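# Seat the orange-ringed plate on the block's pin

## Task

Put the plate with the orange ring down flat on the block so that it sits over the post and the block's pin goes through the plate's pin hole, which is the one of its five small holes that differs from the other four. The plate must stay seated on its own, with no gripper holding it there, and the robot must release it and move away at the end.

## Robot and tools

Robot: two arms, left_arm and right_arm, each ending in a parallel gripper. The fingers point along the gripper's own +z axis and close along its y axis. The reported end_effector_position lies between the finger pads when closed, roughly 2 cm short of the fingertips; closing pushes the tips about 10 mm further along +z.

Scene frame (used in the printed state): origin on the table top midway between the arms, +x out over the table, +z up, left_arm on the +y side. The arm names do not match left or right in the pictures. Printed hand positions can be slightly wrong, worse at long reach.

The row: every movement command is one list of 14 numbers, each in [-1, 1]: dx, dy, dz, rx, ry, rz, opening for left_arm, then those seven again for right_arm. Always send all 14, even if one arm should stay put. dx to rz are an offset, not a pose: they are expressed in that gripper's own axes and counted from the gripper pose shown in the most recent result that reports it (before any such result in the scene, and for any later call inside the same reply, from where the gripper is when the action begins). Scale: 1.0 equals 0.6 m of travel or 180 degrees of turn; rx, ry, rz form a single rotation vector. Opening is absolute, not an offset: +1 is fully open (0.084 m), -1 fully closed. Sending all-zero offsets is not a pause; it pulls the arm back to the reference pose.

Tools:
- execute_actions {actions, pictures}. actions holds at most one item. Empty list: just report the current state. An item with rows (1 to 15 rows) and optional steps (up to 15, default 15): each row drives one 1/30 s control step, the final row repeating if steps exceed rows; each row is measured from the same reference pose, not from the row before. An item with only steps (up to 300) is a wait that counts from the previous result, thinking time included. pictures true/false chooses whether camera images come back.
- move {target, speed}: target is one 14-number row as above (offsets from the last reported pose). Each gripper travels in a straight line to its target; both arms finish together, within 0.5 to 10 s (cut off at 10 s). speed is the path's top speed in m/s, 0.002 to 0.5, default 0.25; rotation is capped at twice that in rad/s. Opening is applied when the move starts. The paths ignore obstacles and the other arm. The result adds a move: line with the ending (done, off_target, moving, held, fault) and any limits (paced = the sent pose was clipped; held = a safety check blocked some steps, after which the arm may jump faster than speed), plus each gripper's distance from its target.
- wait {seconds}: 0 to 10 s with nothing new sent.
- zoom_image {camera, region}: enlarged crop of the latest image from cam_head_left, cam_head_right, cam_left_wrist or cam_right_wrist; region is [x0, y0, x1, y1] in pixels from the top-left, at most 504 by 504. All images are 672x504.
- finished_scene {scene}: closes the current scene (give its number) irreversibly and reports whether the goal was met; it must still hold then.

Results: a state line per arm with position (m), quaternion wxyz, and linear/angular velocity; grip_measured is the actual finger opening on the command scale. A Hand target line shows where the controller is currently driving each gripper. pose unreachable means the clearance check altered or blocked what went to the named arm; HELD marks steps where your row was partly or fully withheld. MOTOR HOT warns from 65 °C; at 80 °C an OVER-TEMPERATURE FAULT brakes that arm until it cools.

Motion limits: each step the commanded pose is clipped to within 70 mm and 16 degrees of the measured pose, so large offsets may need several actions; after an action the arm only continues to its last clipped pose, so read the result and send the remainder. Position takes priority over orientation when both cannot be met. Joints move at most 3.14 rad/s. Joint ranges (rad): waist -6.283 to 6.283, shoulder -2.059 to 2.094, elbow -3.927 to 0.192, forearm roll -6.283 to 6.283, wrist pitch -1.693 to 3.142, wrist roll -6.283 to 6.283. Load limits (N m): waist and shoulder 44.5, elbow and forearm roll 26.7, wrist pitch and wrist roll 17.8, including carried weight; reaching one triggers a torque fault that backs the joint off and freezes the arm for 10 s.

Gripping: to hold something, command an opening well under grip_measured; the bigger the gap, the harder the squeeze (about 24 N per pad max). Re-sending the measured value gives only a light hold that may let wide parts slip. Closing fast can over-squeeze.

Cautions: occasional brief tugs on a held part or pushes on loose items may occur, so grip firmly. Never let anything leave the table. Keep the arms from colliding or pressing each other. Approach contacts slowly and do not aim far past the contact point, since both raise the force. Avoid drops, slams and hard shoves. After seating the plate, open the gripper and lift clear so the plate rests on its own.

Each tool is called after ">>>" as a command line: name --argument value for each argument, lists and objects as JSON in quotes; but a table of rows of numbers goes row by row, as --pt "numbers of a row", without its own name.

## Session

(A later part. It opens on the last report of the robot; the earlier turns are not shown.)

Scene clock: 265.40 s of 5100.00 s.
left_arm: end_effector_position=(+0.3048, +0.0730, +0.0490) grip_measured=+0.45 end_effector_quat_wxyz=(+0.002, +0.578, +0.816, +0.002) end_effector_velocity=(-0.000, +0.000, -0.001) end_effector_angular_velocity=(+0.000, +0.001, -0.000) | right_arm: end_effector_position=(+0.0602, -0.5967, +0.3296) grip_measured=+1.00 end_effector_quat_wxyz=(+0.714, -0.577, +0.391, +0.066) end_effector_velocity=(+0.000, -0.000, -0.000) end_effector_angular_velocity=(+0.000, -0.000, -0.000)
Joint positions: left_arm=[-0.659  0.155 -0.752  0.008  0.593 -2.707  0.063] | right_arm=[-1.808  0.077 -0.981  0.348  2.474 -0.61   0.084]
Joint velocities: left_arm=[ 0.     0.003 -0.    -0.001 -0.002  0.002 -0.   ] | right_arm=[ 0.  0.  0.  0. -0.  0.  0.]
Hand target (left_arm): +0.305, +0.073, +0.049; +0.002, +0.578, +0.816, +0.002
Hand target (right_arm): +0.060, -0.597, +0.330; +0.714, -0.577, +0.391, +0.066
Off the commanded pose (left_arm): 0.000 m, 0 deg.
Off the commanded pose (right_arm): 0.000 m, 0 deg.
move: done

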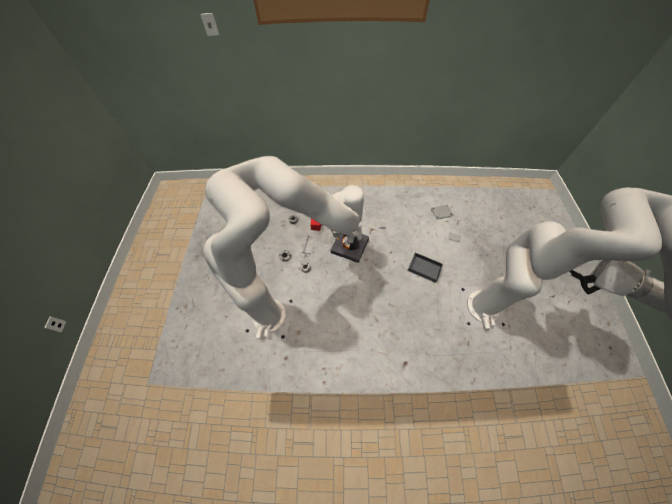

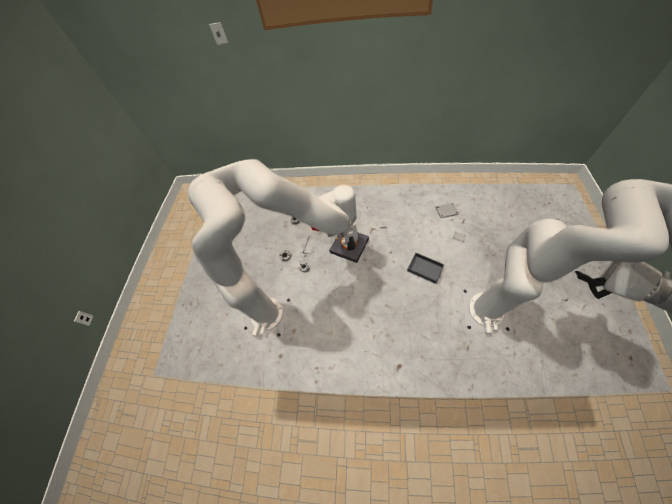

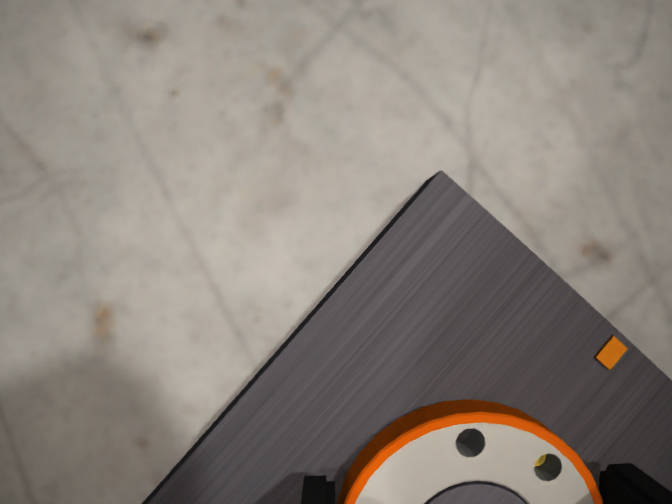

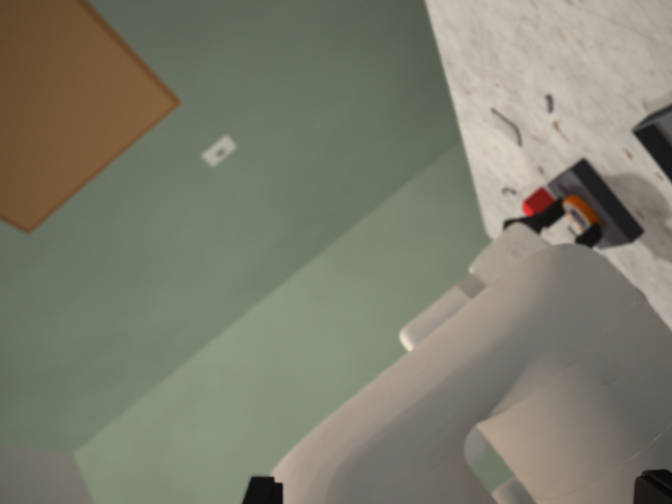

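The pin entered. Lower a bit more, then release.

>>> move --target '[0,0,0.005,0,0,0,0.25,0,0,0,0,0,0,1]' --speed 0.008

>>> move --target '[0,0,0,0,0,0,1,0,0,0,0,0,0,1]' --speed 0.01

>>> move --target '[-0.03,0,-0.06,0,0,0,1,0,0,0,0,0,0,1]' --speed 0.05

>>> move --target '[-0.06,0.03,-0.06,0,0,0,1,0,0,0,0,0,0,1]' --speed 0.1

Scene clock: 270.93 s of 5100.00 s.
left_arm: end_effector_position=(+0.3049, +0.0729, +0.0470) grip_measured=+0.45 end_effector_quat_wxyz=(+0.003, +0.579, +0.816, +0.002) end_effector_velocity=(-0.001, -0.000, -0.001) end_effector_angular_velocity=(+0.001, +0.001, -0.002) | right_arm: end_effector_position=(+0.0602, -0.5967, +0.3296) grip_measured=+1.00 end_effector_quat_wxyz=(+0.714, -0.577, +0.391, +0.066) end_effector_velocity=(-0.000, +0.000, -0.000) end_effector_angular_velocity=(+0.000, +0.002, +0.002)
Joint positions: left_arm=[-0.659  0.16  -0.751  0.008  0.586 -2.707  0.063] | right_arm=[-1.808  0.077 -0.981  0.348  2.474 -0.61   0.084]
Joint velocities: left_arm=[-0.001  0.003  0.001 -0.    -0.003  0.001 -0.   ] | right_arm=[ 0.001  0.    -0.    -0.001 -0.     0.001 -0.   ]
Hand target (left_arm): +0.305, +0.073, +0.046; +0.002, +0.578, +0.816, +0.002
Hand target (right_arm): +0.060, -0.597, +0.330; +0.714, -0.577, +0.391, +0.066
Off the commanded pose (left_arm): 0.001 m, 0 deg.
Off the commanded pose (right_arm): 0.000 m, 0 deg.
After step 90, 1.83 s passed at rest.
move: done

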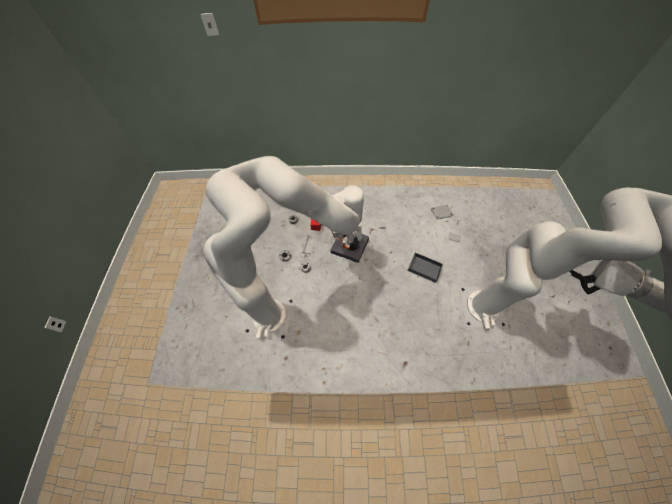

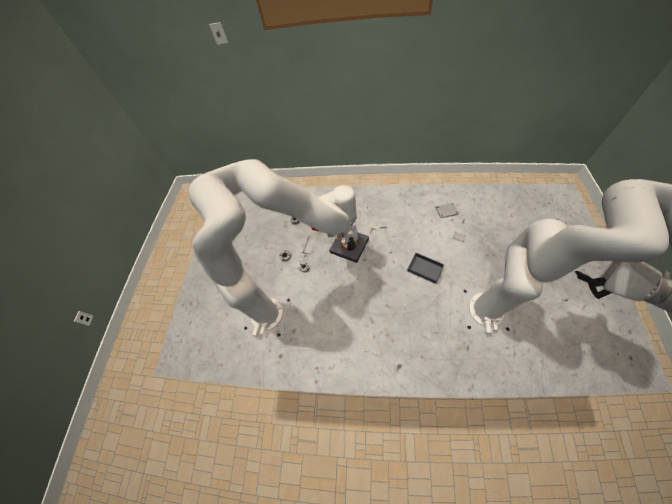

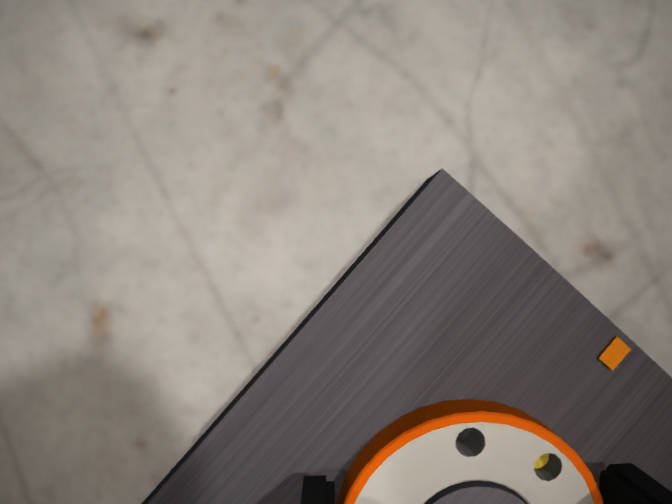

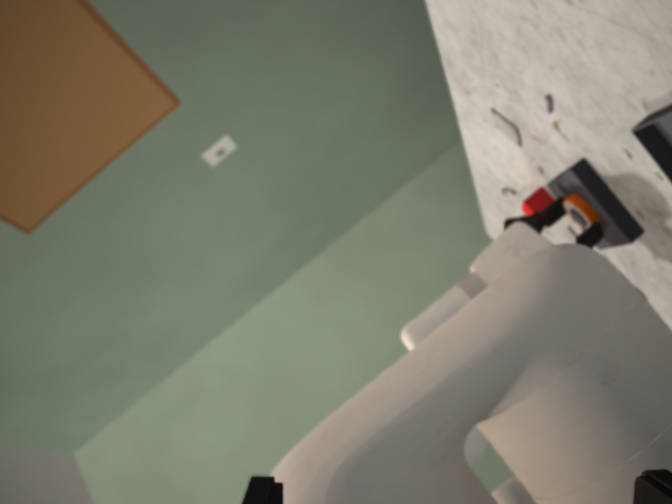

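Scene clock: 271.43 s of 5100.00 s.
left_arm: end_effector_position=(+0.3049, +0.0730, +0.0468) grip_measured=+1.00 end_effector_quat_wxyz=(+0.003, +0.578, +0.816, +0.002) end_effector_velocity=(+0.000, -0.001, +0.002) end_effector_angular_velocity=(-0.002, -0.001, -0.001) | right_arm: end_effector_position=(+0.0602, -0.5967, +0.3296) grip_measured=+1.00 end_effector_quat_wxyz=(+0.714, -0.577, +0.391, +0.066) end_effector_velocity=(-0.000, -0.000, +0.000) end_effector_angular_velocity=(-0.000, -0.000, -0.000)
Joint positions: left_arm=[-0.659  0.16  -0.751  0.008  0.586 -2.707  0.084] | right_arm=[-1.808  0.077 -0.981  0.348  2.474 -0.61   0.084]
Joint velocities: left_arm=[-0.001 -0.003 -0.001 -0.001  0.002  0.    -0.   ] | right_arm=[-0. -0. -0.  0.  0. -0.  0.]
Hand target (left_arm): +0.305, +0.073, +0.047; +0.003, +0.579, +0.816, +0.002
Hand target (right_arm): +0.060, -0.597, +0.330; +0.714, -0.577, +0.391, +0.066
Off the commanded pose (left_arm): 0.000 m, 0 deg.
Off the commanded pose (right_arm): 0.000 m, 0 deg.
move: done

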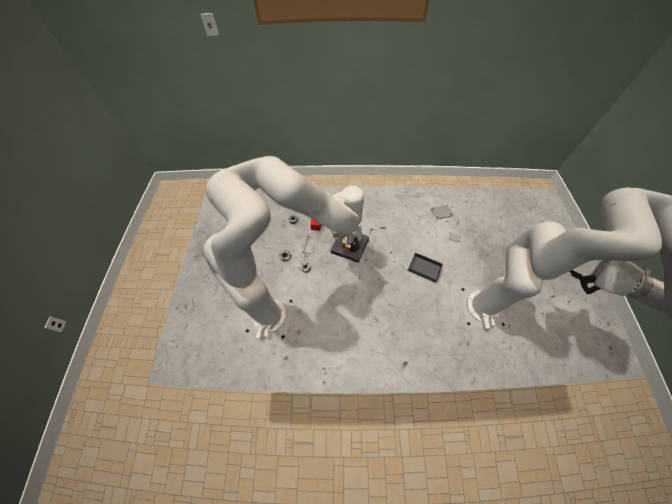

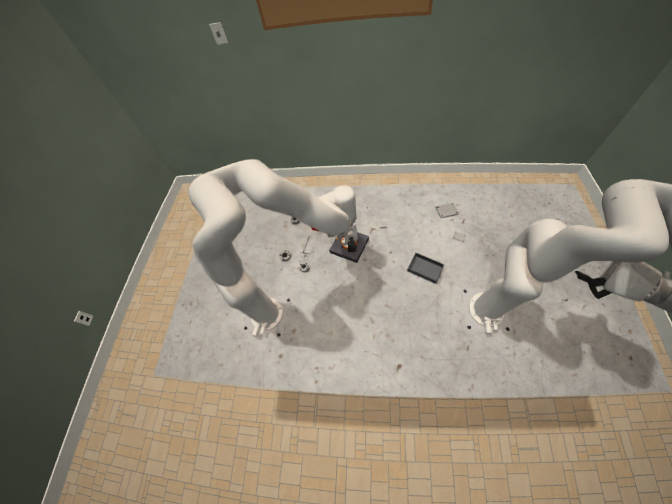

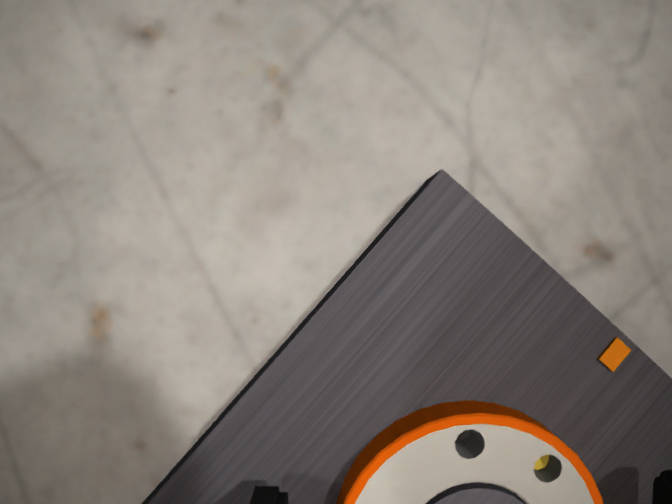

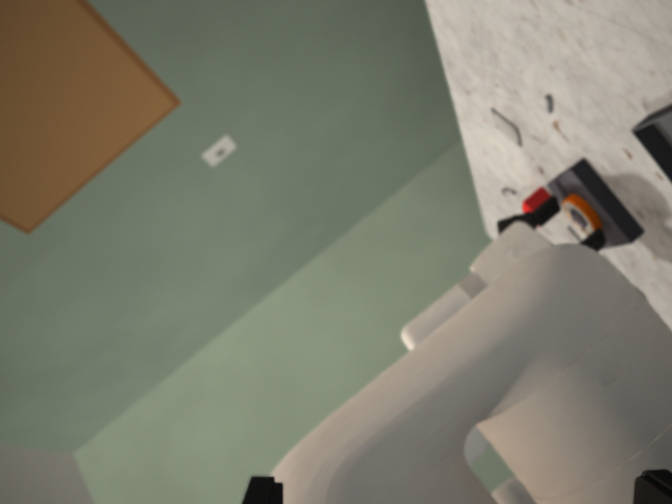

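Scene clock: 272.53 s of 5100.00 s.
left_arm: end_effector_position=(+0.3105, +0.0562, +0.0824) grip_measured=+1.00 end_effector_quat_wxyz=(+0.002, +0.579, +0.816, +0.002) end_effector_velocity=(-0.000, -0.001, +0.001) end_effector_angular_velocity=(+0.002, +0.003, +0.000) | right_arm: end_effector_position=(+0.0602, -0.5967, +0.3296) grip_measured=+1.00 end_effector_quat_wxyz=(+0.714, -0.577, +0.391, +0.066) end_effector_velocity=(-0.000, +0.000, +0.000) end_effector_angular_velocity=(+0.001, +0.000, +0.001)
Joint positions: left_arm=[-0.677  0.121 -0.83   0.007  0.705 -2.723  0.084] | right_arm=[-1.808  0.077 -0.981  0.348  2.474 -0.61   0.084]
Joint velocities: left_arm=[-0.001  0.    -0.005 -0.001  0.008 -0.     0.   ] | right_arm=[-0.    -0.    -0.    -0.001  0.001  0.    -0.   ]
Hand target (left_arm): +0.311, +0.056, +0.083; +0.003, +0.579, +0.816, +0.002
Hand target (right_arm): +0.060, -0.597, +0.330; +0.714, -0.577, +0.391, +0.066
Off the commanded pose (left_arm): 0.000 m, 0 deg.
Off the commanded pose (right_arm): 0.000 m, 0 deg.
move: done

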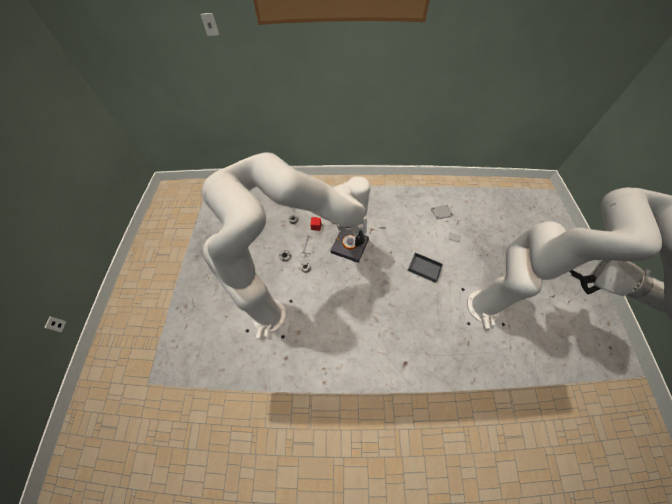

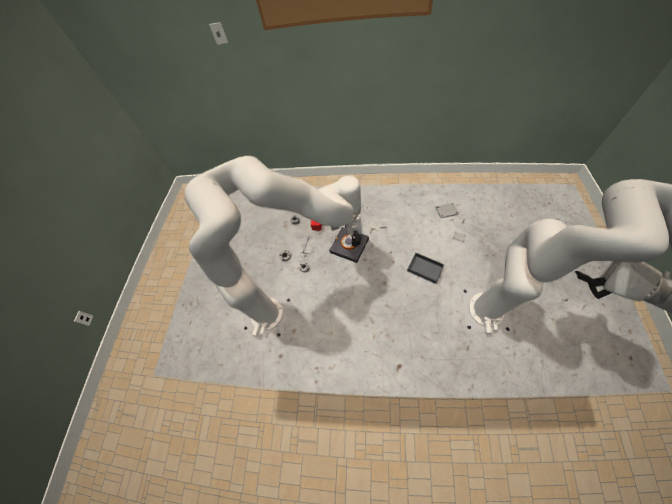

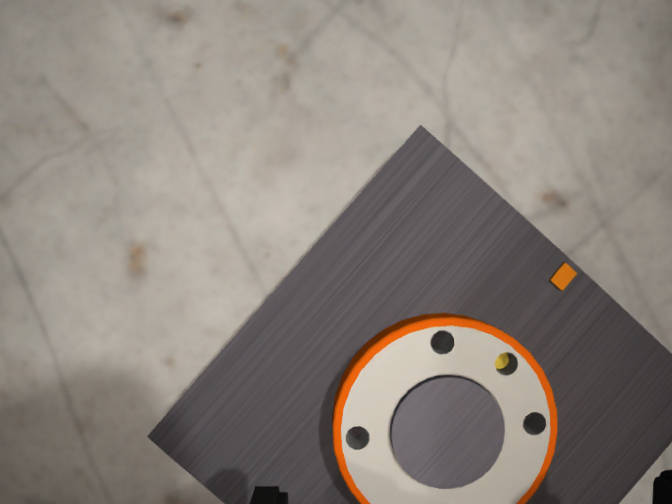

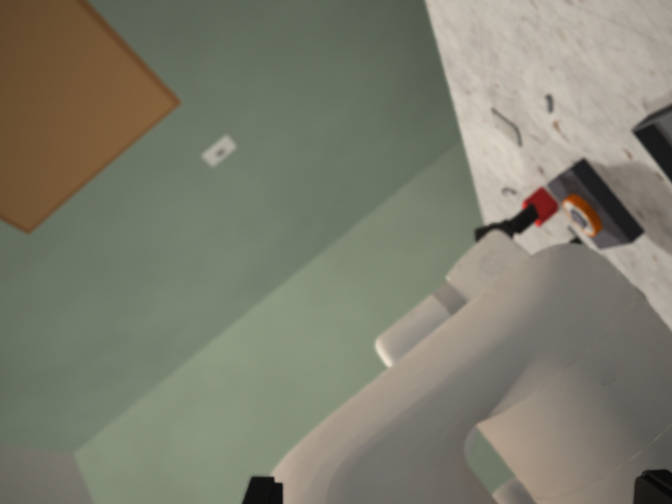

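Scene clock: 273.43 s of 5100.00 s.
left_arm: end_effector_position=(+0.3389, +0.0286, +0.1181) grip_measured=+1.00 end_effector_quat_wxyz=(+0.002, +0.579, +0.816, +0.002) end_effector_velocity=(+0.002, -0.002, +0.002) end_effector_angular_velocity=(+0.000, +0.001, +0.001) | right_arm: end_effector_position=(+0.0602, -0.5967, +0.3296) grip_measured=+1.00 end_effector_quat_wxyz=(+0.714, -0.577, +0.391, +0.066) end_effector_velocity=(+0.000, -0.000, +0.000) end_effector_angular_velocity=(-0.000, +0.000, -0.000)
Joint positions: left_arm=[-0.674  0.171 -1.018  0.006  0.843 -2.719  0.084] | right_arm=[-1.808  0.077 -0.981  0.348  2.474 -0.61   0.084]
Joint velocities: left_arm=[ 0.001  0.005 -0.015 -0.     0.01  -0.     0.   ] | right_arm=[ 0.    -0.    -0.     0.001  0.     0.001 -0.   ]
Hand target (left_arm): +0.339, +0.028, +0.119; +0.002, +0.579, +0.816, +0.002
Hand target (right_arm): +0.060, -0.597, +0.330; +0.714, -0.577, +0.391, +0.066
Off the commanded pose (left_arm): 0.001 m, 0 deg.
Off the commanded pose (right_arm): 0.000 m, 0 deg.
move: done

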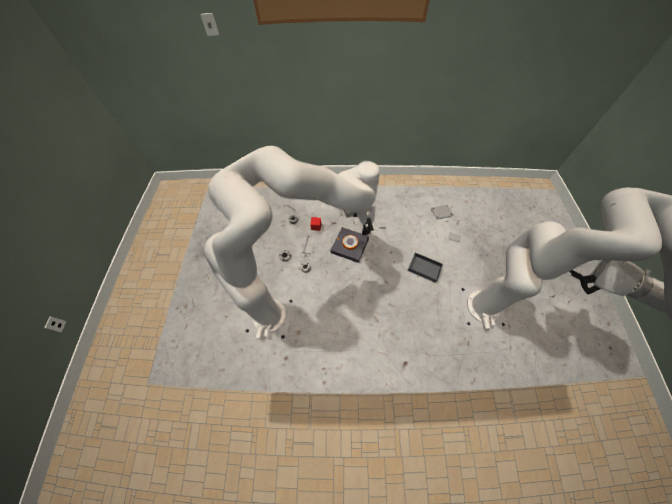

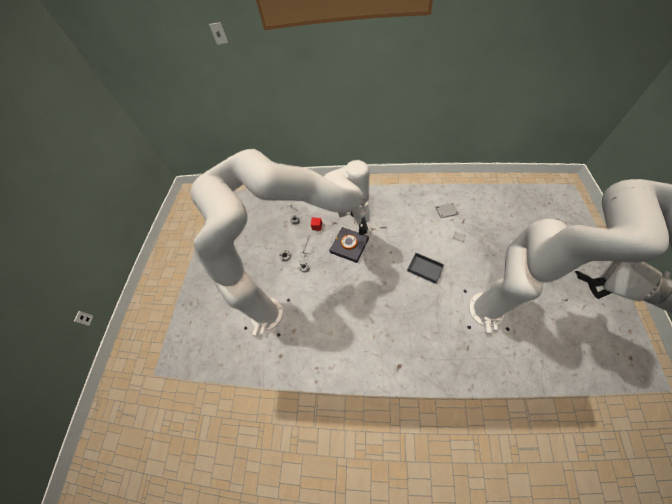

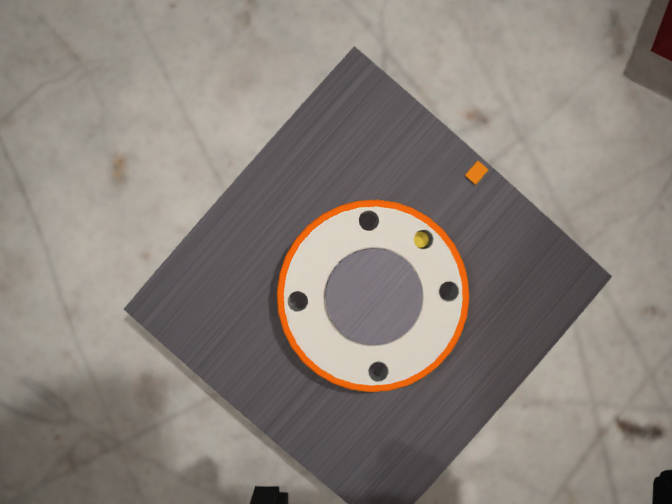

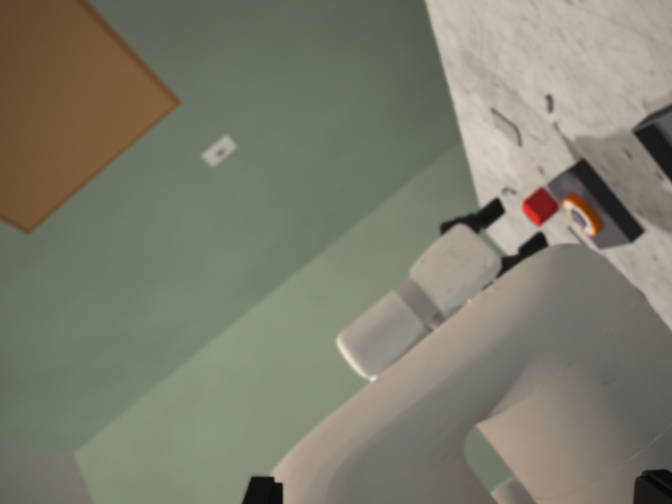

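>>> finished_scene --scene 1

The scene is finished: the task was done.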